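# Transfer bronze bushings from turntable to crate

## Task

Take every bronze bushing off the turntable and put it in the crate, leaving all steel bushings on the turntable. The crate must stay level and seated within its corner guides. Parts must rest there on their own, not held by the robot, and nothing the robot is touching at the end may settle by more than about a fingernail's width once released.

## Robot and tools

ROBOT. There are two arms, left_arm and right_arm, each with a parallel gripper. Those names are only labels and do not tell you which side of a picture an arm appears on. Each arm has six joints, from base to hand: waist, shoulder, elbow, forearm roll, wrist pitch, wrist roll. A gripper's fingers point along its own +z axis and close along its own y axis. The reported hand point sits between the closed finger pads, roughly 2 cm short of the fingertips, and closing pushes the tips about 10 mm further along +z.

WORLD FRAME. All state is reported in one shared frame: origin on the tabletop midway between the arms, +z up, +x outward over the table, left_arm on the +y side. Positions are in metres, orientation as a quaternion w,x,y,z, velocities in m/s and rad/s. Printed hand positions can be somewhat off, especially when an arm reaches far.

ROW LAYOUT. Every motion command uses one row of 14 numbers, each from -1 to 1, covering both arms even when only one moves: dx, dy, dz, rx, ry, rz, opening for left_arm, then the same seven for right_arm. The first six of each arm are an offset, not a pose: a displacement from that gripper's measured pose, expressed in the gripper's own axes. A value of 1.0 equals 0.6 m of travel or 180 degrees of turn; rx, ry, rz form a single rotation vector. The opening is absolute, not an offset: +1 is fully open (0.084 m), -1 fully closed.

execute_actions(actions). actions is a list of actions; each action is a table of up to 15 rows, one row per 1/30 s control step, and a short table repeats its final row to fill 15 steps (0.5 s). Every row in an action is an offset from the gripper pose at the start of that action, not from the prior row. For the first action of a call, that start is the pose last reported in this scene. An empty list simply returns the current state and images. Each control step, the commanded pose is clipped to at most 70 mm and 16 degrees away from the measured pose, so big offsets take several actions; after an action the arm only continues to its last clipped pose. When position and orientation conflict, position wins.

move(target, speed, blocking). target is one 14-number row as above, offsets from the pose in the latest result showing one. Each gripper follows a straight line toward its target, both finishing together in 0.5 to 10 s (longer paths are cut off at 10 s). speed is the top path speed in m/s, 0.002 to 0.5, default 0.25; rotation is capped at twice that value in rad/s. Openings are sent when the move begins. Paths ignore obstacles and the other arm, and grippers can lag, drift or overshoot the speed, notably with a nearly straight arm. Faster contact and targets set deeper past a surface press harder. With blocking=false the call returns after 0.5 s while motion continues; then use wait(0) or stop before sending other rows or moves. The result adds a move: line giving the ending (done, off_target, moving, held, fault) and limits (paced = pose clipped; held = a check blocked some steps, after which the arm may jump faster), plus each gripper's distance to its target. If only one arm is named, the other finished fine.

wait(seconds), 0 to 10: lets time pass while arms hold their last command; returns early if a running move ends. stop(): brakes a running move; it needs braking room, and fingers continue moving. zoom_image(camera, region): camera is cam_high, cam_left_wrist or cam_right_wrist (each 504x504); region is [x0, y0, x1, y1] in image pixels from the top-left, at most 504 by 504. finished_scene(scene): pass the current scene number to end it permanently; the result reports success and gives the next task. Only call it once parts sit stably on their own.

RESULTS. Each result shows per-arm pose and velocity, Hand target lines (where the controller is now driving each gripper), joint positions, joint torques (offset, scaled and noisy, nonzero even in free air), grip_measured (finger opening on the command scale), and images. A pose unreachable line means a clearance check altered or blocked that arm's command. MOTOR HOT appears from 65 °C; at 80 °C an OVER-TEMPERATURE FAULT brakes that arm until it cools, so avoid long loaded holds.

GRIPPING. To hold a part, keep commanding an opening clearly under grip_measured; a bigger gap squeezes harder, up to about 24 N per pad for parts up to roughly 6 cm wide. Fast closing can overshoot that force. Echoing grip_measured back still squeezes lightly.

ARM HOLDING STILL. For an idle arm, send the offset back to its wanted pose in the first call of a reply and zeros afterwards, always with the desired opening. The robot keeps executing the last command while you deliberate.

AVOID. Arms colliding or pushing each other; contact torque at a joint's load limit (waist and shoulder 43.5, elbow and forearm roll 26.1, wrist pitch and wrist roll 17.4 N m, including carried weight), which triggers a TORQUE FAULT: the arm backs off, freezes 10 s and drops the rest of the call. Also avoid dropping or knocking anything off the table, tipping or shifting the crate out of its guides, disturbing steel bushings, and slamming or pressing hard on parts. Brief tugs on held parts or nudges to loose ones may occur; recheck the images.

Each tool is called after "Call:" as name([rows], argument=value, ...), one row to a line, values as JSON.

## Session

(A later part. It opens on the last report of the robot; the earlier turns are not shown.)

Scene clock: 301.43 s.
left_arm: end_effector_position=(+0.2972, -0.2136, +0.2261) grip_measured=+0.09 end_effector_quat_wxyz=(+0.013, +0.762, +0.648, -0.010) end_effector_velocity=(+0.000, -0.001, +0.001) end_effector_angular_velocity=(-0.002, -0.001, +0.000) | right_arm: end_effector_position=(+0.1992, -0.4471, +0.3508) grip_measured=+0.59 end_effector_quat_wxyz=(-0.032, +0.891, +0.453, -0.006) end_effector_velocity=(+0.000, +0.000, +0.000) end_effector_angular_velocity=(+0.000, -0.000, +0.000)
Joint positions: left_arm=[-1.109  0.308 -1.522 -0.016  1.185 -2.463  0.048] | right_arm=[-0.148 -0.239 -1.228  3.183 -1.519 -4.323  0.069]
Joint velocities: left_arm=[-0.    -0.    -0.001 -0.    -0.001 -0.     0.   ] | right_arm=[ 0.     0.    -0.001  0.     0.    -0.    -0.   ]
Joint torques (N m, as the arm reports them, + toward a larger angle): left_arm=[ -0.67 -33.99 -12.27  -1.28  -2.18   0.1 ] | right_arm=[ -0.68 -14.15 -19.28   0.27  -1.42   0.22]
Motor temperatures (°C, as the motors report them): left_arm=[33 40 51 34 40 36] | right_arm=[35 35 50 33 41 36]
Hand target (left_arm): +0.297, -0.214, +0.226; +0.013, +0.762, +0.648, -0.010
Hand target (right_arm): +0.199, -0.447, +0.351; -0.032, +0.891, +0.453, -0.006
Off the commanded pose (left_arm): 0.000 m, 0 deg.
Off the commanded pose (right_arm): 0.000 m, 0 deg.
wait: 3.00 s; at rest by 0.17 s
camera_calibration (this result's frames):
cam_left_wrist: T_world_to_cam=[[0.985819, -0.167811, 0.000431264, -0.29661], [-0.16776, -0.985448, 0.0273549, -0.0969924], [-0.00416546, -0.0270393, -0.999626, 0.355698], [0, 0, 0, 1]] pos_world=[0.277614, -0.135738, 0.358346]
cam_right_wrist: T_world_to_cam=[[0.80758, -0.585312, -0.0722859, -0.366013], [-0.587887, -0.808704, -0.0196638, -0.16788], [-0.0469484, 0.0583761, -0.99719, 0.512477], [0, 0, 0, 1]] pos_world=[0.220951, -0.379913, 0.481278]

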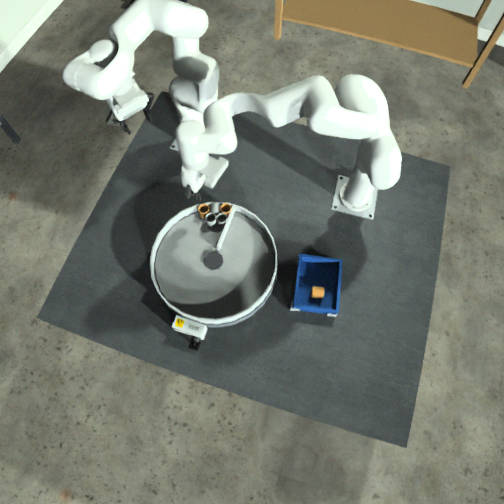

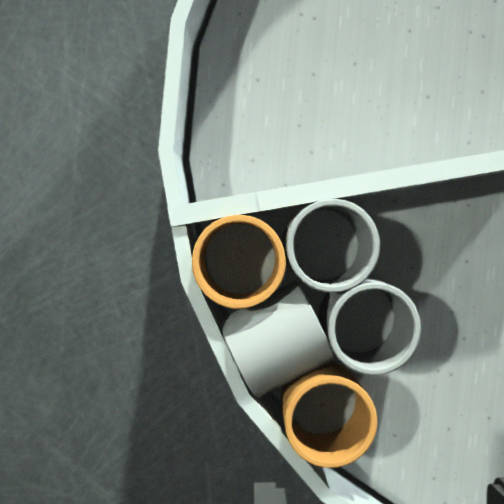

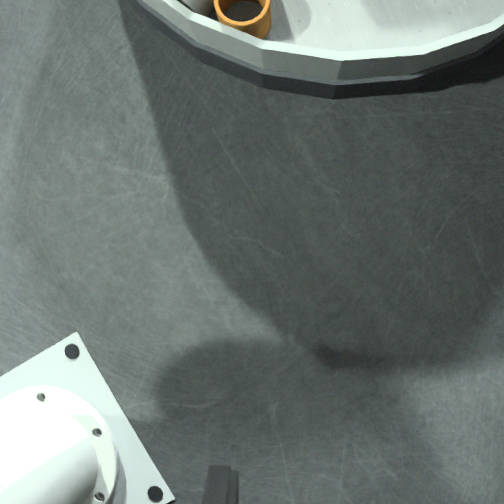

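Call:
move(target=[-0.02,0,0.198,0,0,0,0.15, 0,0,0,0,0,0,0.6], speed=0.04)

Call:
zoom_image(camera="cam_right_wrist", region=[100,0,400,100])

Scene clock: 314.97 s.
left_arm: end_effector_position=(+0.2954, -0.2298, +0.1081) grip_measured=+0.14 end_effector_quat_wxyz=(+0.013, +0.762, +0.648, -0.010) end_effector_velocity=(+0.000, -0.001, +0.000) end_effector_angular_velocity=(-0.004, -0.002, -0.001) | right_arm: end_effector_position=(+0.1992, -0.4471, +0.3508) grip_measured=+0.59 end_effector_quat_wxyz=(-0.032, +0.891, +0.453, -0.006) end_effector_velocity=(-0.001, +0.000, +0.000) end_effector_angular_velocity=(+0.001, +0.003, -0.000)
Joint positions: left_arm=[-1.126  0.468 -1.408 -0.018  0.909 -2.474  0.05 ] | right_arm=[-0.148 -0.239 -1.228  3.183 -1.519 -4.323  0.069]
Joint velocities: left_arm=[-0.     0.001 -0.002  0.    -0.003  0.001  0.   ] | right_arm=[ 0.     0.001  0.    -0.    -0.002  0.     0.   ]
Joint torques (N m, as the arm reports them, + toward a larger angle): left_arm=[  1.01 -36.63 -11.67  -1.05  -2.15   0.16] | right_arm=[ -0.74 -14.42 -19.36   0.24  -1.53   0.2 ]
Motor temperatures (°C, as the motors report them): left_arm=[33 41 52 34 40 36] | right_arm=[35 35 50 33 41 36]
Hand target (left_arm): +0.295, -0.230, +0.108; +0.013, +0.762, +0.648, -0.010
Hand target (right_arm): +0.199, -0.447, +0.351; -0.032, +0.891, +0.453, -0.006
Off the commanded pose (left_arm): 0.001 m, 0 deg.
Off the commanded pose (right_arm): 0.000 m, 0 deg.
move: done
camera_calibration (this result's frames):
cam_left_wrist: T_world_to_cam=[[0.985754, -0.168192, 0.0005104, -0.297647], [-0.168141, -0.98537, 0.0278408, -0.109944], [-0.00417966, -0.02753, -0.999612, 0.237222], [0, 0, 0, 1]] pos_world=[0.275912, -0.151866, 0.240343]
cam_right_wrist: T_world_to_cam=[[0.80758, -0.585312, -0.0722858, -0.366013], [-0.587887, -0.808704, -0.0196637, -0.16788], [-0.0469484, 0.0583759, -0.99719, 0.512477], [0, 0, 0, 1]] pos_world=[0.220951, -0.379913, 0.481278]

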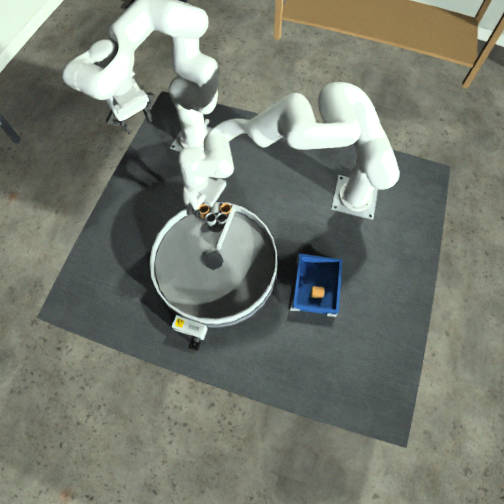

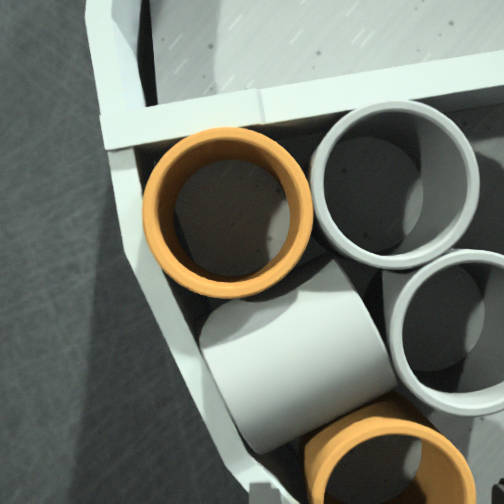

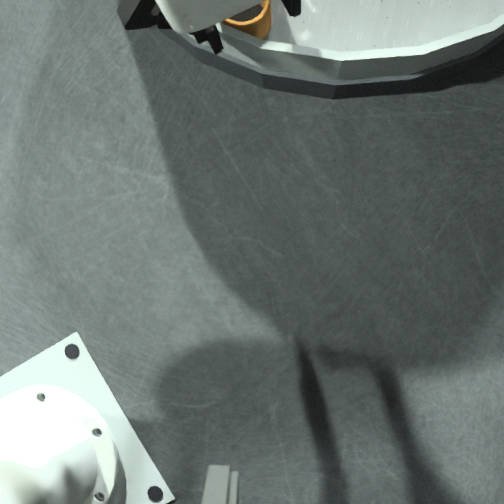

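Region (100, 0, 400, 100) of cam_right_wrist's 504x504 image, scaled by 1.680, with more detail than that image has.

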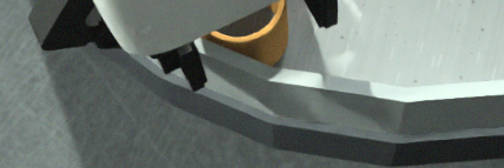

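Call:
move(target=[0.008,0.004,0,0,0,0,0.15, 0,0,0,0,0,0,0.6], speed=0.02)

Call:
move(target=[0,0,0,0,0,0,-1, 0,0,0,0,0,0,0.6])

Call:
move(target=[0,0,-0.15,0,0,0,-1, 0,0,0,0,0,0,0.6], speed=0.06)

Scene clock: 321.77 s.
left_arm: end_effector_position=(+0.2985, -0.2255, +0.1080) grip_measured=+0.14 end_effector_quat_wxyz=(+0.013, +0.762, +0.648, -0.010) end_effector_velocity=(-0.000, +0.001, -0.001) end_effector_angular_velocity=(+0.001, +0.001, -0.002) | right_arm: end_effector_position=(+0.1992, -0.4471, +0.3508) grip_measured=+0.59 end_effector_quat_wxyz=(-0.032, +0.891, +0.453, -0.006) end_effector_velocity=(+0.000, -0.000, -0.000) end_effector_angular_velocity=(-0.000, -0.002, +0.000)
Joint positions: left_arm=[-1.118  0.461 -1.396 -0.018  0.905 -2.466  0.05 ] | right_arm=[-0.148 -0.239 -1.228  3.183 -1.519 -4.323  0.069]
Joint velocities: left_arm=[ 0.001 -0.002  0.005 -0.001 -0.002  0.003 -0.   ] | right_arm=[ 0.    -0.     0.001  0.     0.002 -0.    -0.   ]
Joint torques (N m, as the arm reports them, + toward a larger angle): left_arm=[ -0.01 -37.25 -11.91  -1.25  -1.92  -0.06] | right_arm=[ -0.73 -14.39 -19.4    0.46  -1.36   0.16]
Motor temperatures (°C, as the motors report them): left_arm=[33 41 52 34 40 36] | right_arm=[35 35 50 33 41 36]
Hand target (left_arm): +0.299, -0.225, +0.108; +0.013, +0.762, +0.648, -0.010
Hand target (right_arm): +0.199, -0.447, +0.351; -0.032, +0.891, +0.453, -0.006
Off the commanded pose (left_arm): 0.000 m, 0 deg.
Off the commanded pose (right_arm): 0.000 m, 0 deg.
move: done
camera_calibration (this result's frames):
cam_left_wrist: T_world_to_cam=[[0.985761, -0.16815, 0.000504528, -0.299968], [-0.168099, -0.985377, 0.0278213, -0.105236], [-0.00418101, -0.0275099, -0.999613, 0.237211], [0, 0, 0, 1]] pos_world=[0.278998, -0.147611, 0.240199]
cam_right_wrist: T_world_to_cam=[[0.80758, -0.585312, -0.0722856, -0.366013], [-0.587887, -0.808704, -0.019664, -0.16788], [-0.0469481, 0.058376, -0.99719, 0.512477], [0, 0, 0, 1]] pos_world=[0.220951, -0.379913, 0.481278]

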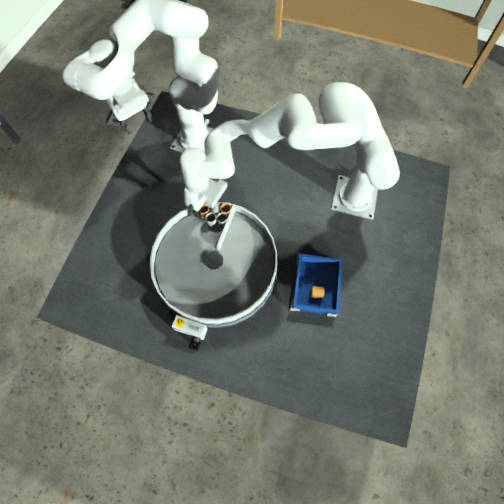

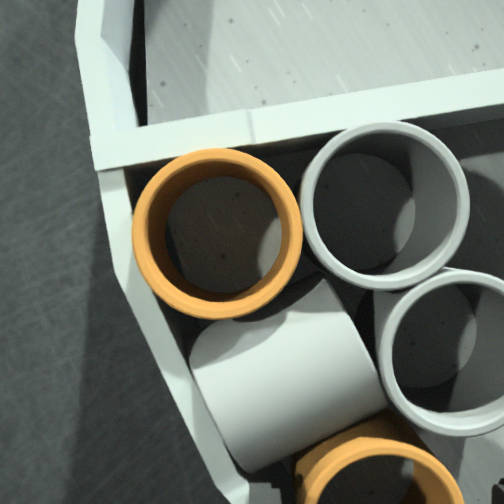

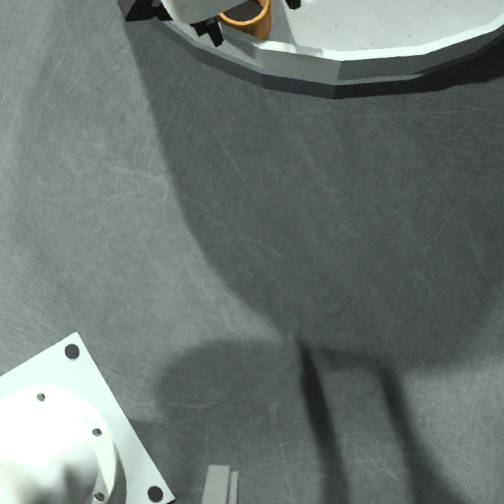

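Scene clock: 322.27 s.
left_arm: end_effector_position=(+0.2987, -0.2259, +0.1086) grip_measured=-0.15 end_effector_quat_wxyz=(+0.014, +0.762, +0.648, -0.010) end_effector_velocity=(+0.000, +0.000, -0.000) end_effector_angular_velocity=(+0.001, +0.000, +0.001) | right_arm: end_effector_position=(+0.1992, -0.4471, +0.3508) grip_measured=+0.59 end_effector_quat_wxyz=(-0.032, +0.891, +0.453, -0.006) end_effector_velocity=(-0.000, +0.000, +0.000) end_effector_angular_velocity=(+0.002, -0.001, -0.001)
Joint positions: left_arm=[-1.118  0.461 -1.397 -0.018  0.905 -2.466  0.037] | right_arm=[-0.148 -0.239 -1.228  3.183 -1.519 -4.323  0.069]
Joint velocities: left_arm=[ 0.001  0.    -0.001  0.     0.001 -0.     0.   ] | right_arm=[-0.    -0.001  0.001  0.002  0.     0.001  0.   ]
Joint torques (N m, as the arm reports them, + toward a larger angle): left_arm=[  0.57 -33.26 -10.16  -1.08  -1.92  -0.1 ] | right_arm=[ -0.87 -14.49 -19.46   0.16  -1.61   0.2 ]
Motor temperatures (°C, as the motors report them): left_arm=[33 41 52 34 40 36] | right_arm=[35 35 50 33 41 36]
Hand target (left_arm): +0.299, -0.226, +0.108; +0.013, +0.762, +0.648, -0.010
Hand target (right_arm): +0.199, -0.447, +0.351; -0.032, +0.891, +0.453, -0.006
Off the commanded pose (left_arm): 0.001 m, 0 deg.
Off the commanded pose (right_arm): 0.000 m, 0 deg.
move: done
camera_calibration (this result's frames):
cam_left_wrist: T_world_to_cam=[[0.985761, -0.16815, 0.00130966, -0.300267], [-0.168117, -0.985344, 0.0288777, -0.105656], [-0.00356532, -0.0286867, -0.999582, 0.237335], [0, 0, 0, 1]] pos_world=[0.279075, -0.147789, 0.24068]
cam_right_wrist: T_world_to_cam=[[0.80758, -0.585312, -0.0722856, -0.366013], [-0.587887, -0.808704, -0.0196639, -0.16788], [-0.0469481, 0.058376, -0.99719, 0.512477], [0, 0, 0, 1]] pos_world=[0.220951, -0.379913, 0.481278]

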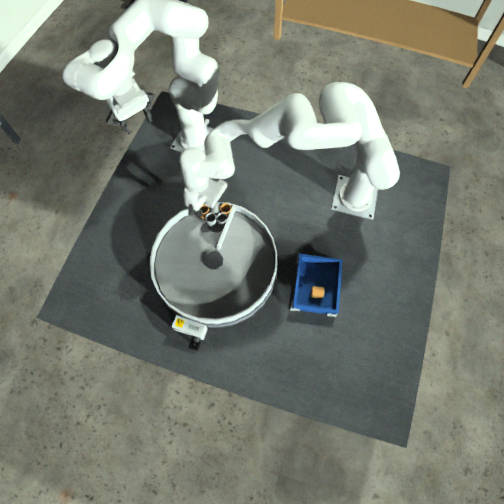

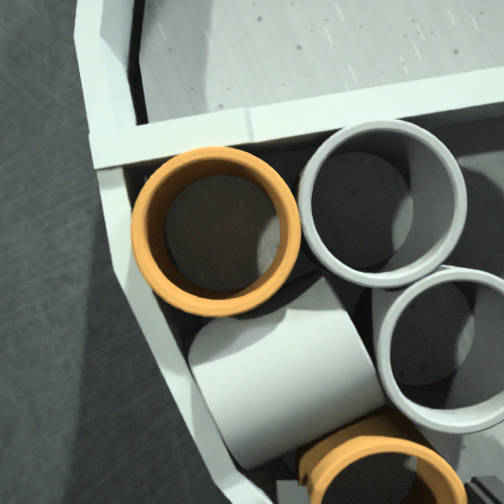

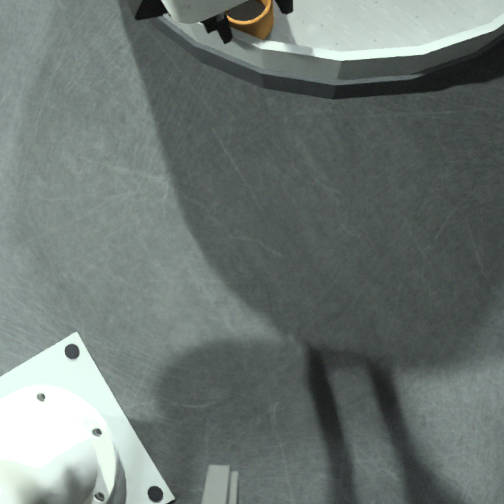

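Scene clock: 324.10 s.
left_arm: end_effector_position=(+0.2984, -0.2224, +0.1980) grip_measured=-0.16 end_effector_quat_wxyz=(+0.014, +0.762, +0.648, -0.010) end_effector_velocity=(-0.001, +0.000, +0.000) end_effector_angular_velocity=(+0.004, +0.002, -0.001) | right_arm: end_effector_position=(+0.1992, -0.4471, +0.3508) grip_measured=+0.59 end_effector_quat_wxyz=(-0.032, +0.891, +0.453, -0.006) end_effector_velocity=(-0.000, -0.000, -0.000) end_effector_angular_velocity=(-0.001, +0.001, +0.001)
Joint positions: left_arm=[-1.115  0.354 -1.506 -0.016  1.121 -2.467  0.037] | right_arm=[-0.148 -0.239 -1.228  3.183 -1.519 -4.323  0.069]
Joint velocities: left_arm=[-0.001  0.001 -0.004  0.     0.007  0.    -0.   ] | right_arm=[-0.     0.001  0.    -0.002 -0.    -0.001 -0.   ]
Joint torques (N m, as the arm reports them, + toward a larger angle): left_arm=[ -0.14 -36.2  -12.78  -1.07  -2.22   0.01] | right_arm=[ -0.73 -14.23 -19.68   0.31  -1.43   0.22]
Motor temperatures (°C, as the motors report them): left_arm=[33 41 52 34 40 36] | right_arm=[35 35 50 33 41 36]
Hand target (left_arm): +0.299, -0.222, +0.198; +0.014, +0.762, +0.648, -0.010
Hand target (right_arm): +0.199, -0.447, +0.351; -0.032, +0.891, +0.453, -0.006
Off the commanded pose (left_arm): 0.001 m, 0 deg.
Off the commanded pose (right_arm): 0.000 m, 0 deg.
move: done
camera_calibration (this result's frames):
cam_left_wrist: T_world_to_cam=[[0.985811, -0.167853, 0.0010629, -0.29945], [-0.167816, -0.985413, 0.0282615, -0.104806], [-0.00369639, -0.0280389, -0.9996, 0.327007], [0, 0, 0, 1]] pos_world=[0.278822, -0.144372, 0.330157]
cam_right_wrist: T_world_to_cam=[[0.80758, -0.585312, -0.0722854, -0.366014], [-0.587887, -0.808704, -0.0196639, -0.16788], [-0.046948, 0.0583758, -0.99719, 0.512477], [0, 0, 0, 1]] pos_world=[0.220951, -0.379913, 0.481278]

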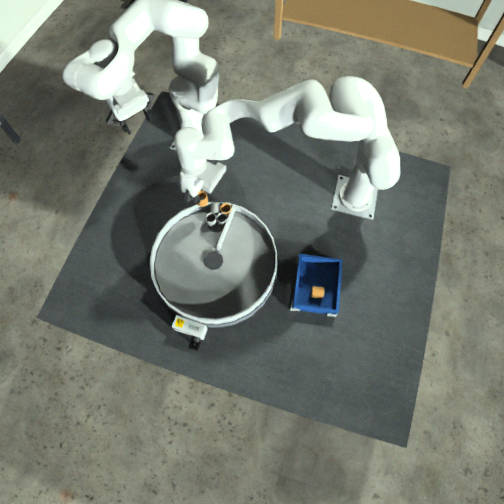

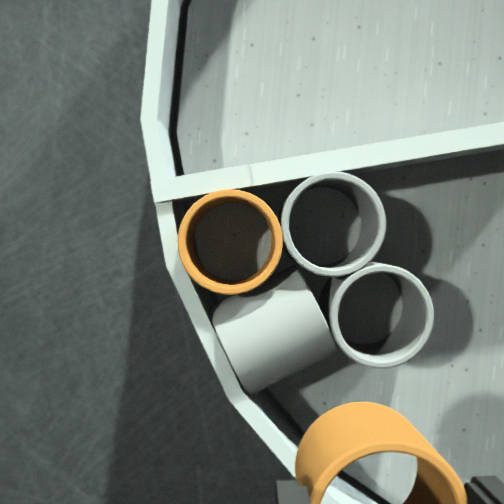

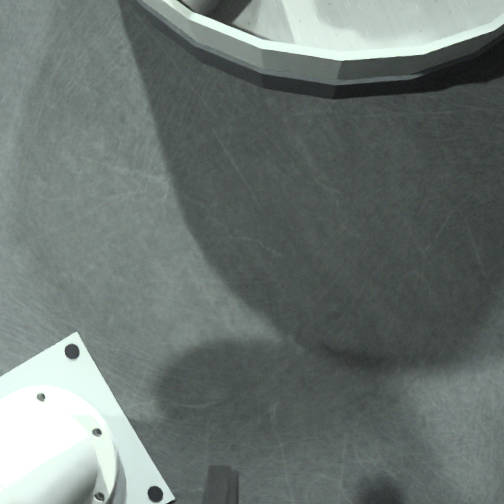

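Call:
move(target=[0.745,0.012,0,0,0,0.39,-1, 0,0,0,0,0,0,0.6], speed=0.2)

Scene clock: 333.83 s.
left_arm: end_effector_position=(+0.3773, +0.2168, +0.1823) grip_measured=-0.16 end_effector_quat_wxyz=(+0.016, +0.996, +0.092, -0.001) end_effector_velocity=(+0.001, +0.001, +0.001) end_effector_angular_velocity=(-0.004, -0.000, -0.006) | right_arm: end_effector_position=(+0.1992, -0.4471, +0.3508) grip_measured=+0.59 end_effector_quat_wxyz=(-0.032, +0.891, +0.453, -0.006) end_effector_velocity=(+0.000, -0.000, -0.000) end_effector_angular_velocity=(-0.001, -0.001, +0.000)
Joint positions: left_arm=[-0.218 -0.345 -0.655 -0.038  0.993 -0.331  0.037] | right_arm=[-0.148 -0.239 -1.228  3.183 -1.519 -4.323  0.069]
Joint velocities: left_arm=[ 0.005  0.001 -0.002 -0.004  0.     0.013  0.   ] | right_arm=[ 0.    -0.001  0.    -0.001  0.001  0.     0.   ]
Joint torques (N m, as the arm reports them, + toward a larger angle): left_arm=[  0.8  -17.42 -12.21  -0.67  -2.27  -0.12] | right_arm=[ -0.8  -14.46 -19.38   0.71  -1.39   0.09]
Motor temperatures (°C, as the motors report them): left_arm=[33 41 53 34 40 36] | right_arm=[35 35 50 33 41 36]
Hand target (left_arm): +0.377, +0.217, +0.182; +0.017, +0.996, +0.092, -0.001
Hand target (right_arm): +0.199, -0.447, +0.351; -0.032, +0.891, +0.453, -0.006
Off the commanded pose (left_arm): 0.001 m, 0 deg.
Off the commanded pose (right_arm): 0.000 m, 0 deg.
move: done
camera_calibration (this result's frames):
cam_left_wrist: T_world_to_cam=[[0.17594, -0.984073, 0.0254105, 0.174682], [-0.984386, -0.176022, -0.00101054, 0.479539], [0.00546724, -0.0248359, -0.999677, 0.31979], [0, 0, 0, 1]] pos_world=[0.43957, 0.264252, 0.315732]
cam_right_wrist: T_world_to_cam=[[0.80758, -0.585312, -0.0722855, -0.366014], [-0.587887, -0.808704, -0.0196638, -0.16788], [-0.0469481, 0.0583757, -0.99719, 0.512477], [0, 0, 0, 1]] pos_world=[0.220951, -0.379913, 0.481278]

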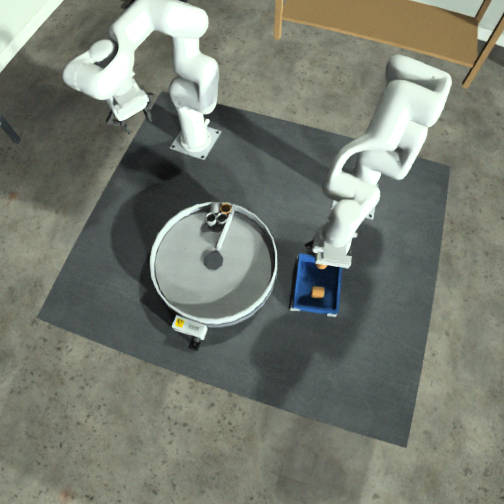

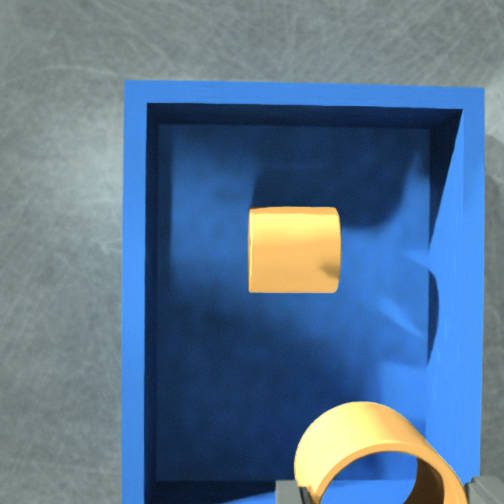

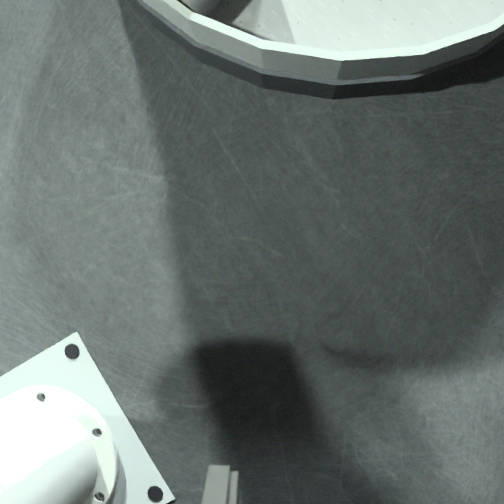

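Call:
move(target=[0,-0.02,0.19,0,0,0,-1, 0,0,0,0,0,0,0.6], speed=0.06)

Call:
move(target=[0,0,0,0,0,0,0.15, 0,0,0,0,0,0,0.6])

Call:
move(target=[0,0,-0.3,0,0,0,0.15, 0,0,0,0,0,0,0.6], speed=0.15)

Scene clock: 348.60 s.
left_arm: end_effector_position=(+0.3756, +0.2245, +0.0683) grip_measured=-0.16 end_effector_quat_wxyz=(+0.017, +0.996, +0.092, -0.000) end_effector_velocity=(+0.000, +0.000, -0.001) end_effector_angular_velocity=(-0.001, -0.001, +0.002) | right_arm: end_effector_position=(+0.1992, -0.4471, +0.3508) grip_measured=+0.59 end_effector_quat_wxyz=(-0.032, +0.891, +0.453, -0.006) end_effector_velocity=(-0.000, -0.000, +0.000) end_effector_angular_velocity=(-0.001, -0.001, -0.002)
Joint positions: left_arm=[-0.203 -0.111 -0.499 -0.058  0.603 -0.289  0.037] | right_arm=[-0.148 -0.239 -1.228  3.183 -1.519 -4.323  0.069]
Joint velocities: left_arm=[ 0.001  0.005  0.001 -0.001 -0.007  0.001 -0.   ] | right_arm=[-0.    -0.001  0.001 -0.001  0.001  0.001  0.   ]
Joint torques (N m, as the arm reports them, + toward a larger angle): left_arm=[  0.66 -20.68 -10.55  -1.58  -2.58  -0.06] | right_arm=[ -0.4  -14.07 -19.41   0.28  -1.44   0.1 ]
Motor temperatures (°C, as the motors report them): left_arm=[33 39 53 34 40 36] | right_arm=[35 34 50 33 41 36]
Hand target (left_arm): +0.375, +0.225, +0.068; +0.017, +0.996, +0.092, -0.001
Hand target (right_arm): +0.199, -0.447, +0.351; -0.032, +0.891, +0.453, -0.006
Off the commanded pose (left_arm): 0.001 m, 0 deg.
Off the commanded pose (right_arm): 0.000 m, 0 deg.
move: done
camera_calibration (this result's frames):
cam_left_wrist: T_world_to_cam=[[0.175473, -0.98414, 0.0260137, 0.185565], [-0.984467, -0.175566, -0.00131783, 0.47911], [0.00586405, -0.0253784, -0.999661, 0.206014], [0, 0, 0, 1]] pos_world=[0.437898, 0.271966, 0.201748]
cam_right_wrist: T_world_to_cam=[[0.80758, -0.585312, -0.0722856, -0.366013], [-0.587887, -0.808704, -0.0196637, -0.16788], [-0.0469483, 0.0583758, -0.99719, 0.512477], [0, 0, 0, 1]] pos_world=[0.220951, -0.379913, 0.481278]

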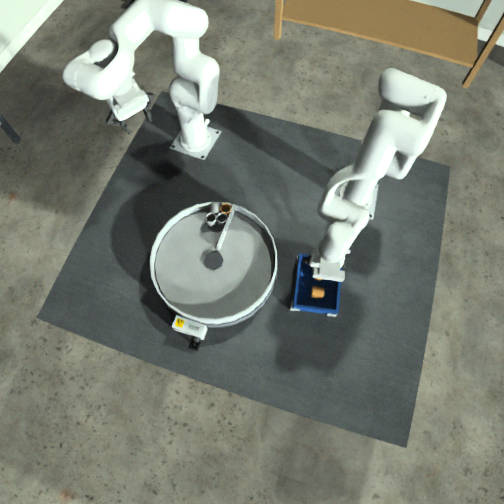

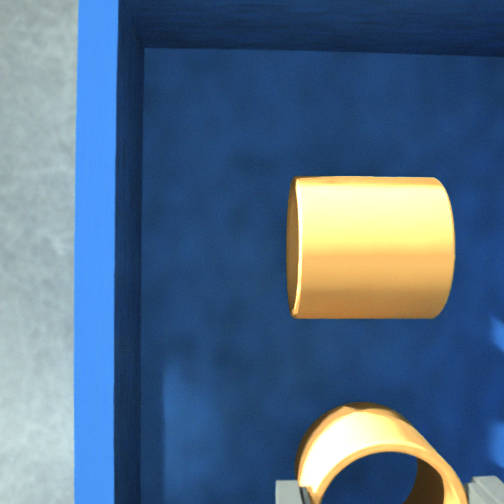

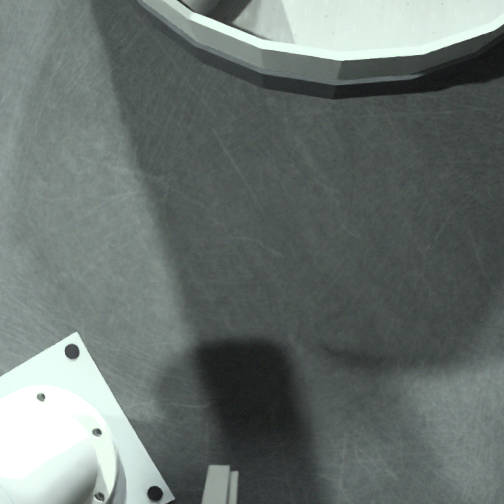

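Scene clock: 349.10 s.
left_arm: end_effector_position=(+0.3757, +0.2245, +0.0684) grip_measured=+0.14 end_effector_quat_wxyz=(+0.017, +0.996, +0.092, -0.000) end_effector_velocity=(+0.001, -0.000, +0.000) end_effector_angular_velocity=(-0.000, -0.001, -0.000) | right_arm: end_effector_position=(+0.1992, -0.4471, +0.3508) grip_measured=+0.59 end_effector_quat_wxyz=(-0.032, +0.891, +0.453, -0.006) end_effector_velocity=(+0.000, -0.000, +0.000) end_effector_angular_velocity=(-0.000, -0.001, +0.000)
Joint positions: left_arm=[-0.203 -0.111 -0.499 -0.058  0.603 -0.289  0.05 ] | right_arm=[-0.148 -0.239 -1.228  3.183 -1.519 -4.323  0.069]
Joint velocities: left_arm=[-0.     0.    -0.001 -0.     0.     0.     0.   ] | right_arm=[-0.    -0.    -0.001 -0.     0.    -0.     0.   ]
Joint torques (N m, as the arm reports them, + toward a larger angle): left_arm=[  0.75 -19.49  -9.74  -1.06  -2.32  -0.05] | right_arm=[ -0.64 -14.54 -19.55   0.52  -1.41   0.28]
Motor temperatures (°C, as the motors report them): left_arm=[33 39 53 34 40 36] | right_arm=[35 34 50 33 41 36]
Hand target (left_arm): +0.376, +0.225, +0.068; +0.017, +0.996, +0.092, -0.000
Hand target (right_arm): +0.199, -0.447, +0.351; -0.032, +0.891, +0.453, -0.006
Off the commanded pose (left_arm): 0.000 m, 0 deg.
Off the commanded pose (right_arm): 0.000 m, 0 deg.
move: done
camera_calibration (this result's frames):
cam_left_wrist: T_world_to_cam=[[0.17547, -0.98414, 0.0260475, 0.185553], [-0.984467, -0.175566, -0.00141848, 0.479147], [0.00596904, -0.025394, -0.99966, 0.206011], [0, 0, 0, 1]] pos_world=[0.437916, 0.271963, 0.201788]
cam_right_wrist: T_world_to_cam=[[0.80758, -0.585312, -0.0722853, -0.366014], [-0.587887, -0.808704, -0.0196637, -0.16788], [-0.046948, 0.0583756, -0.99719, 0.512477], [0, 0, 0, 1]] pos_world=[0.220951, -0.379913, 0.481278]

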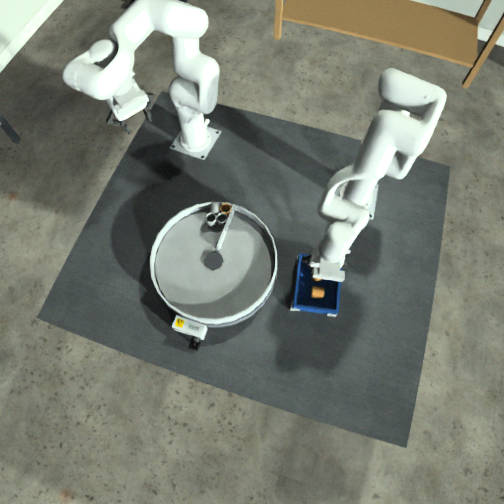

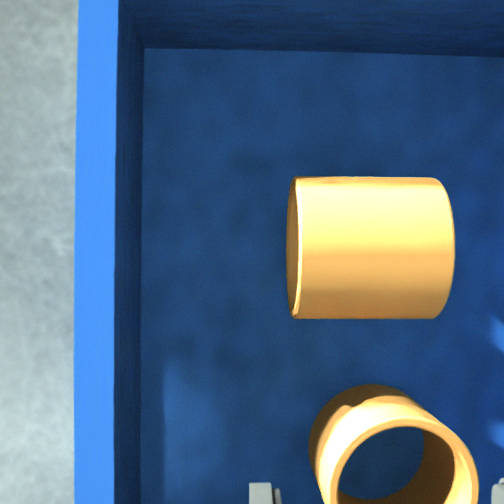

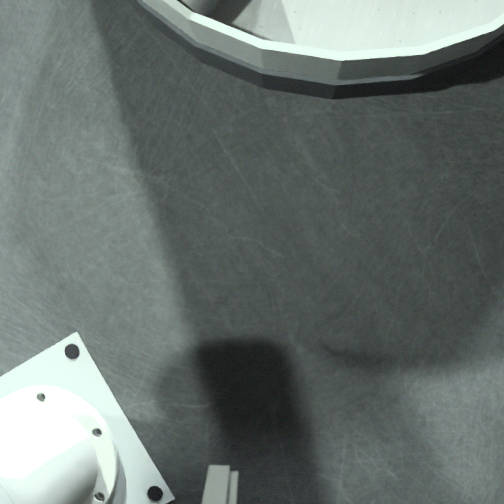

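Scene clock: 350.73 s.
left_arm: end_effector_position=(+0.3747, +0.2309, +0.2475) grip_measured=+0.14 end_effector_quat_wxyz=(+0.016, +0.996, +0.092, -0.001) end_effector_velocity=(+0.000, -0.001, +0.004) end_effector_angular_velocity=(-0.001, -0.002, -0.001) | right_arm: end_effector_position=(+0.1992, -0.4471, +0.3508) grip_measured=+0.59 end_effector_quat_wxyz=(-0.032, +0.891, +0.453, -0.006) end_effector_velocity=(+0.000, +0.001, -0.000) end_effector_angular_velocity=(+0.003, +0.001, +0.000)
Joint positions: left_arm=[-0.179 -0.422 -0.783 -0.034  1.2   -0.3    0.05 ] | right_arm=[-0.148 -0.239 -1.228  3.183 -1.519 -4.323  0.069]
Joint velocities: left_arm=[-0.001 -0.002 -0.009 -0.001  0.009 -0.     0.   ] | right_arm=[-0.     0.002 -0.001  0.002 -0.001 -0.     0.   ]
Joint torques (N m, as the arm reports them, + toward a larger angle): left_arm=[  0.71 -15.59 -12.15  -1.2   -2.18   0.1 ] | right_arm=[ -0.63 -14.11 -19.45   0.18  -1.5    0.13]
Motor temperatures (°C, as the motors report them): left_arm=[33 39 53 34 40 36] | right_arm=[35 34 50 33 41 36]
Hand target (left_arm): +0.375, +0.231, +0.248; +0.016, +0.996, +0.092, -0.000
Hand target (right_arm): +0.199, -0.447, +0.351; -0.032, +0.891, +0.453, -0.006
Off the commanded pose (left_arm): 0.001 m, 0 deg.
Off the commanded pose (right_arm): 0.000 m, 0 deg.
move: done
camera_calibration (this result's frames):
cam_left_wrist: T_world_to_cam=[[0.176229, -0.98403, 0.0250449, 0.187328], [-0.984337, -0.176298, -0.000533726, 0.479471], [0.00494057, -0.0245586, -0.999686, 0.385477], [0, 0, 0, 1]] pos_world=[0.437044, 0.278333, 0.380921]
cam_right_wrist: T_world_to_cam=[[0.807579, -0.585312, -0.0722852, -0.366014], [-0.587887, -0.808704, -0.0196639, -0.16788], [-0.0469478, 0.0583757, -0.99719, 0.512477], [0, 0, 0, 1]] pos_world=[0.220951, -0.379913, 0.481278]

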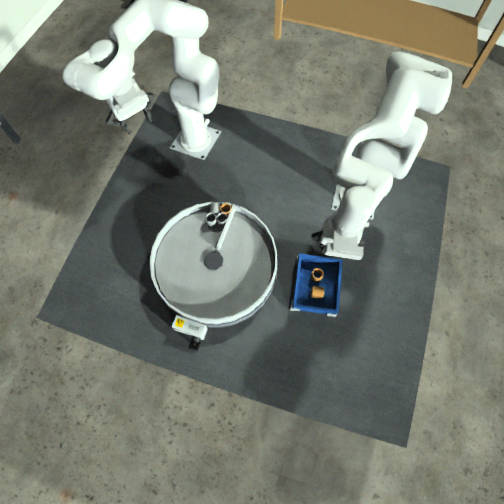

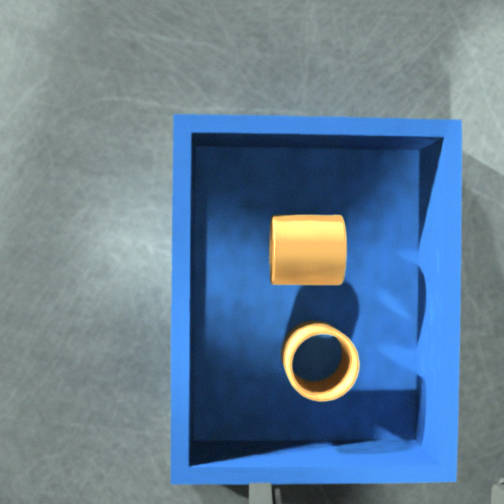

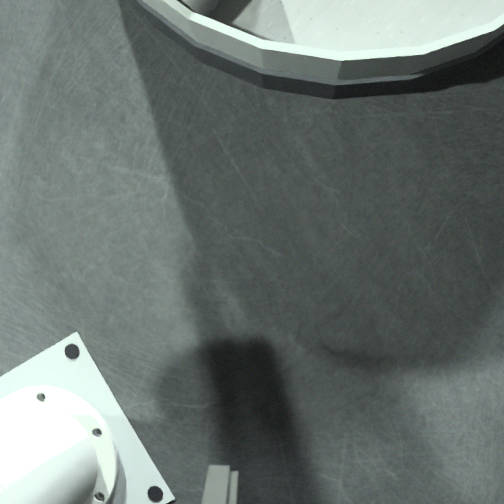

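Call:
move(target=[-0.285,0.61,0,0,0,0.055,0.15, 0,0,0,0,0,0,0.6], speed=0.3)

Scene clock: 359.90 s.
left_arm: end_effector_position=(+0.2740, -0.1592, +0.2614) grip_measured=+0.14 end_effector_quat_wxyz=(+0.017, +1.000, +0.006, +0.001) end_effector_velocity=(-0.000, -0.002, -0.000) end_effector_angular_velocity=(+0.002, +0.001, -0.002) | right_arm: end_effector_position=(+0.1992, -0.4471, +0.3508) grip_measured=+0.59 end_effector_quat_wxyz=(-0.032, +0.891, +0.453, -0.006) end_effector_velocity=(+0.000, +0.000, +0.000) end_effector_angular_velocity=(-0.000, -0.002, +0.001)
Joint positions: left_arm=[-1.096  0.083 -1.329 -0.016  1.216 -1.053  0.05 ] | right_arm=[-0.148 -0.239 -1.228  3.183 -1.519 -4.323  0.069]
Joint velocities: left_arm=[-0.003  0.009 -0.01   0.     0.004 -0.001  0.   ] | right_arm=[-0.    -0.002  0.     0.     0.001 -0.001 -0.   ]
Joint torques (N m, as the arm reports them, + toward a larger angle): left_arm=[  0.03 -29.   -12.75  -1.06  -2.2    0.19] | right_arm=[ -0.93 -14.06 -19.46   0.15  -1.51   0.23]
Motor temperatures (°C, as the motors report them): left_arm=[33 39 53 34 40 36] | right_arm=[35 34 50 33 41 36]
Hand target (left_arm): +0.274, -0.160, +0.261; +0.017, +1.000, +0.006, +0.001
Hand target (right_arm): +0.199, -0.447, +0.351; -0.032, +0.891, +0.453, -0.006
Off the commanded pose (left_arm): 0.002 m, 0 deg.
Off the commanded pose (right_arm): 0.000 m, 0 deg.
move: done
camera_calibration (this result's frames):
cam_left_wrist: T_world_to_cam=[[0.00496513, -0.999624, 0.0269815, -0.135252], [-0.99996, -0.00516235, -0.00724482, 0.344893], [0.00738138, -0.0269444, -0.99961, 0.389225], [0, 0, 0, 1]] pos_world=[0.342678, -0.122933, 0.395221]
cam_right_wrist: T_world_to_cam=[[0.807579, -0.585312, -0.0722853, -0.366014], [-0.587887, -0.808704, -0.0196639, -0.16788], [-0.0469479, 0.0583757, -0.99719, 0.512477], [0, 0, 0, 1]] pos_world=[0.220951, -0.379913, 0.481278]

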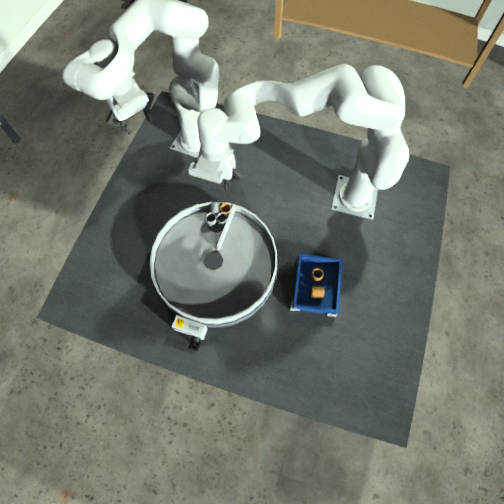

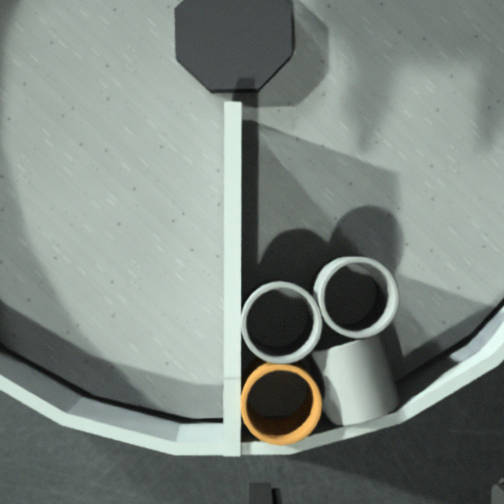

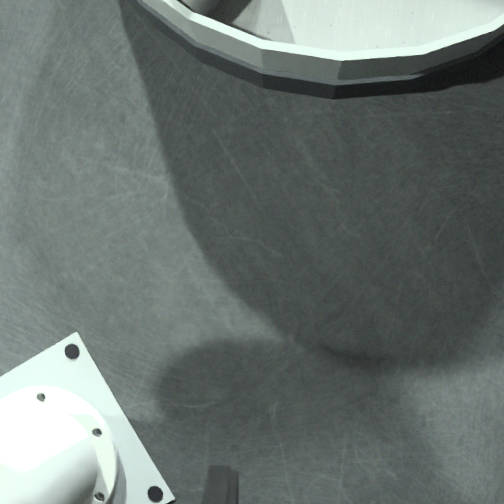

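Call:
move(target=[0.132,0.073,0.18,0,0,0.222,0.1, 0,0,0,0,0,0,0.6], speed=0.15)

Call:
move(target=[0,0,0.11,0,0,0,0.1, 0,0,0,0,0,0,0.6], speed=0.04)

Call:
move(target=[-0.072,0,0,0,0,0,0.1, 0,0,0,0,0,0,0.6], speed=0.03)

Scene clock: 374.57 s.
left_arm: end_effector_position=(+0.3538, -0.2062, +0.1557) grip_measured=+0.09 end_effector_quat_wxyz=(+0.016, +0.942, -0.336, +0.007) end_effector_velocity=(+0.002, +0.001, -0.001) end_effector_angular_velocity=(+0.001, +0.001, -0.005) | right_arm: end_effector_position=(+0.1992, -0.4471, +0.3508) grip_measured=+0.59 end_effector_quat_wxyz=(-0.032, +0.891, +0.453, -0.006) end_effector_velocity=(-0.001, -0.000, +0.000) end_effector_angular_velocity=(-0.001, +0.002, +0.001)
Joint positions: left_arm=[-1.019  0.445 -1.516 -0.02   1.041 -0.274  0.048] | right_arm=[-0.148 -0.239 -1.228  3.183 -1.519 -4.323  0.069]
Joint velocities: left_arm=[ 0.003  0.004 -0.004 -0.001  0.001  0.008 -0.   ] | right_arm=[ 0.    -0.001  0.    -0.002 -0.002 -0.001  0.   ]
Joint torques (N m, as the arm reports them, + toward a larger angle): left_arm=[  0.01 -36.84 -12.46  -1.07  -2.73   0.03] | right_arm=[ -0.59 -14.43 -19.26   0.32  -1.45   0.2 ]
Motor temperatures (°C, as the motors report them): left_arm=[33 40 54 34 40 36] | right_arm=[35 34 50 33 41 36]
Hand target (left_arm): +0.354, -0.206, +0.155; +0.016, +0.942, -0.336, +0.007
Hand target (right_arm): +0.199, -0.447, +0.351; -0.032, +0.891, +0.453, -0.006
Off the commanded pose (left_arm): 0.001 m, 0 deg.
Off the commanded pose (right_arm): 0.000 m, 0 deg.
move: done
camera_calibration (this result's frames):
cam_left_wrist: T_world_to_cam=[[-0.638235, -0.769638, 0.0176916, 0.0966962], [-0.76976, 0.637665, -0.029212, 0.478205], [0.0112014, -0.0322625, -0.999417, 0.279215], [0, 0, 0, 1]] pos_world=[0.426691, -0.221505, 0.291311]
cam_right_wrist: T_world_to_cam=[[0.80758, -0.585312, -0.0722852, -0.366014], [-0.587887, -0.808704, -0.0196634, -0.16788], [-0.0469481, 0.0583753, -0.99719, 0.512477], [0, 0, 0, 1]] pos_world=[0.22095, -0.379913, 0.481278]

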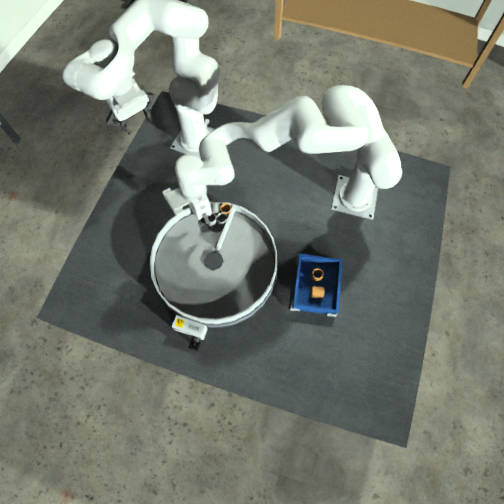

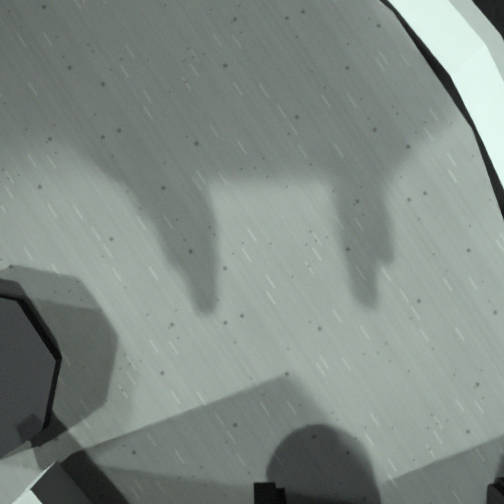

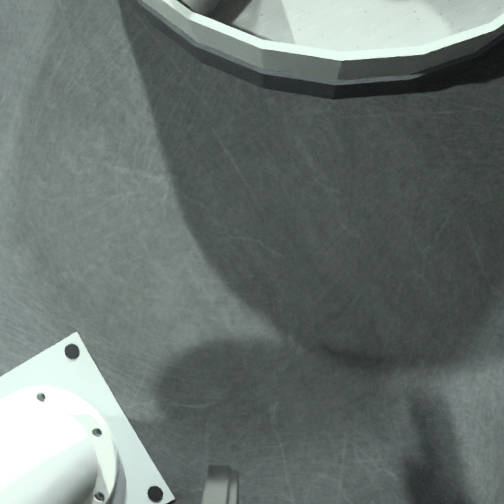

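Scene clock: 376.53 s.
left_arm: end_effector_position=(+0.3541, -0.2088, +0.0901) grip_measured=+0.09 end_effector_quat_wxyz=(+0.016, +0.942, -0.336, +0.007) end_effector_velocity=(+0.001, -0.001, +0.001) end_effector_angular_velocity=(-0.005, -0.003, -0.001) | right_arm: end_effector_position=(+0.1992, -0.4471, +0.3508) grip_measured=+0.59 end_effector_quat_wxyz=(-0.032, +0.891, +0.453, -0.006) end_effector_velocity=(-0.000, +0.000, +0.000) end_effector_angular_velocity=(+0.001, +0.001, -0.001)
Joint positions: left_arm=[-1.021  0.535 -1.456 -0.022  0.891 -0.272  0.048] | right_arm=[-0.148 -0.239 -1.228  3.183 -1.519 -4.323  0.069]
Joint velocities: left_arm=[-0.     0.001 -0.002 -0.    -0.005  0.001  0.   ] | right_arm=[-0.    -0.     0.     0.001 -0.002  0.001  0.   ]
Joint torques (N m, as the arm reports them, + toward a larger angle): left_arm=[  0.28 -38.32 -11.78  -1.47  -2.27  -0.24] | right_arm=[ -0.77 -14.61 -19.38   0.39  -1.28   0.25]
Motor temperatures (°C, as the motors report them): left_arm=[33 40 54 34 40 36] | right_arm=[35 34 50 33 41 36]
Hand target (left_arm): +0.354, -0.209, +0.090; +0.016, +0.942, -0.336, +0.007
Hand target (right_arm): +0.199, -0.447, +0.351; -0.032, +0.891, +0.453, -0.006
Off the commanded pose (left_arm): 0.000 m, 0 deg.
Off the commanded pose (right_arm): 0.000 m, 0 deg.
move: done
camera_calibration (this result's frames):
cam_left_wrist: T_world_to_cam=[[-0.638393, -0.769501, 0.0179486, 0.096069], [-0.769627, 0.637808, -0.0295843, 0.478119], [0.0113173, -0.0327002, -0.999401, 0.213421], [0, 0, 0, 1]] pos_world=[0.426888, -0.224044, 0.225714]
cam_right_wrist: T_world_to_cam=[[0.807579, -0.585312, -0.0722851, -0.366014], [-0.587887, -0.808704, -0.0196631, -0.16788], [-0.0469481, 0.058375, -0.99719, 0.512476], [0, 0, 0, 1]] pos_world=[0.22095, -0.379913, 0.481278]

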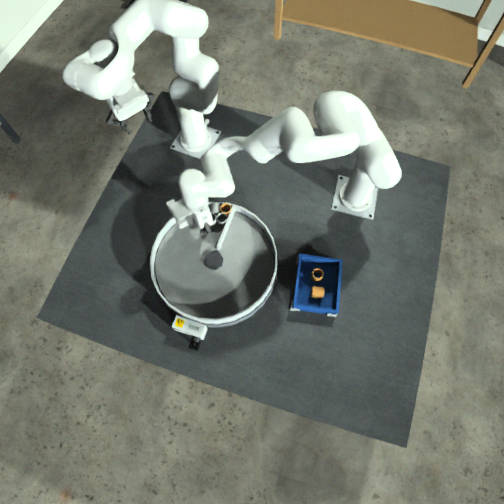

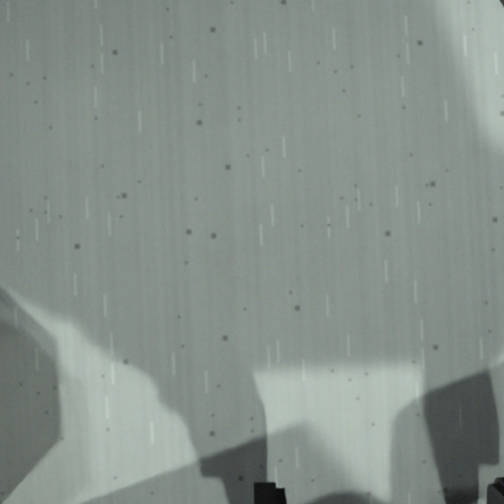

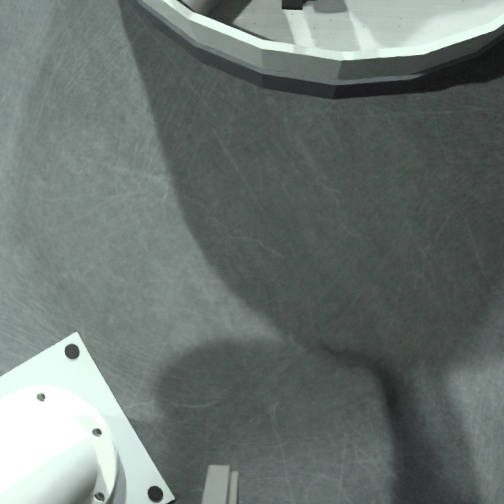

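Scene clock: 378.23 s.
left_arm: end_effector_position=(+0.3244, -0.1864, +0.0940) grip_measured=+0.09 end_effector_quat_wxyz=(+0.022, +0.942, -0.335, +0.015) end_effector_velocity=(+0.000, -0.000, -0.002) end_effector_angular_velocity=(-0.007, -0.007, -0.002) | right_arm: end_effector_position=(+0.1992, -0.4471, +0.3508) grip_measured=+0.59 end_effector_quat_wxyz=(-0.032, +0.891, +0.453, -0.006) end_effector_velocity=(+0.000, -0.000, -0.000) end_effector_angular_velocity=(-0.001, -0.001, -0.000)
Joint positions: left_arm=[-1.043  0.405 -1.261 -0.023  0.805 -0.293  0.048] | right_arm=[-0.148 -0.239 -1.228  3.183 -1.519 -4.323  0.069]
Joint velocities: left_arm=[-0.    -0.002  0.011  0.002 -0.019  0.002  0.   ] | right_arm=[-0.     0.    -0.    -0.001  0.001  0.    -0.   ]
Joint torques (N m, as the arm reports them, + toward a larger angle): left_arm=[ -2.04 -25.95  -0.4   -1.04   7.48   0.8 ] | right_arm=[ -0.66 -14.41 -19.65   0.18  -1.49   0.19]
Motor temperatures (°C, as the motors report them): left_arm=[33 40 53 34 40 36] | right_arm=[35 34 50 33 41 36]
Hand target (left_arm): +0.321, -0.181, +0.089; +0.016, +0.942, -0.336, +0.007
Hand target (right_arm): +0.199, -0.447, +0.351; -0.032, +0.891, +0.453, -0.006
Off the commanded pose (left_arm): 0.008 m, 1 deg.
Off the commanded pose (right_arm): 0.000 m, 0 deg.
move: off_target (left_arm)
camera_calibration (this result's frames):
cam_left_wrist: T_world_to_cam=[[-0.637599, -0.770001, 0.0237908, 0.0933761], [-0.770056, 0.636157, -0.0481535, 0.442756], [0.0219436, -0.0490228, -0.998557, 0.211852], [0, 0, 0, 1]] pos_world=[0.395835, -0.199377, 0.230645]
cam_right_wrist: T_world_to_cam=[[0.807579, -0.585312, -0.0722852, -0.366014], [-0.587887, -0.808704, -0.019663, -0.16788], [-0.0469483, 0.058375, -0.99719, 0.512476], [0, 0, 0, 1]] pos_world=[0.22095, -0.379913, 0.481278]

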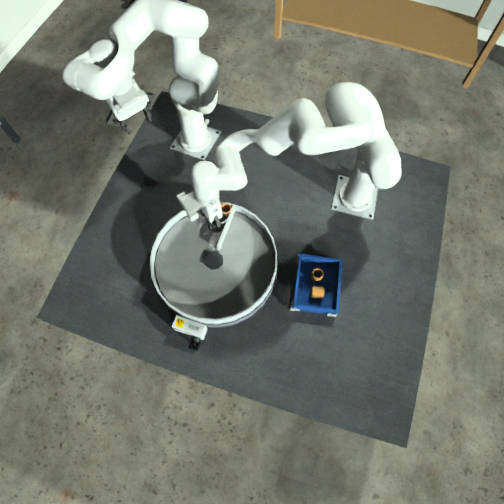

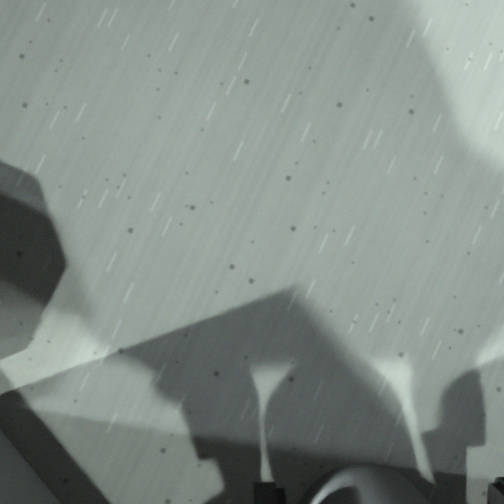

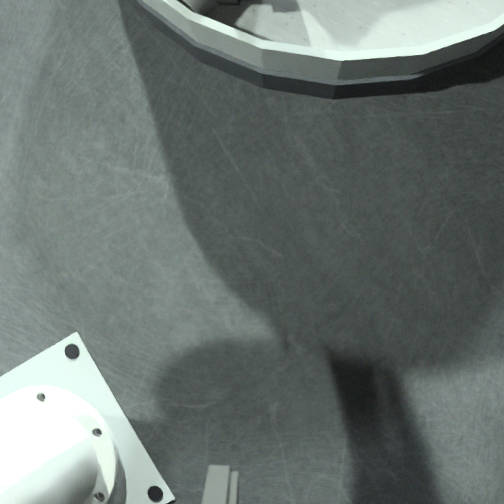

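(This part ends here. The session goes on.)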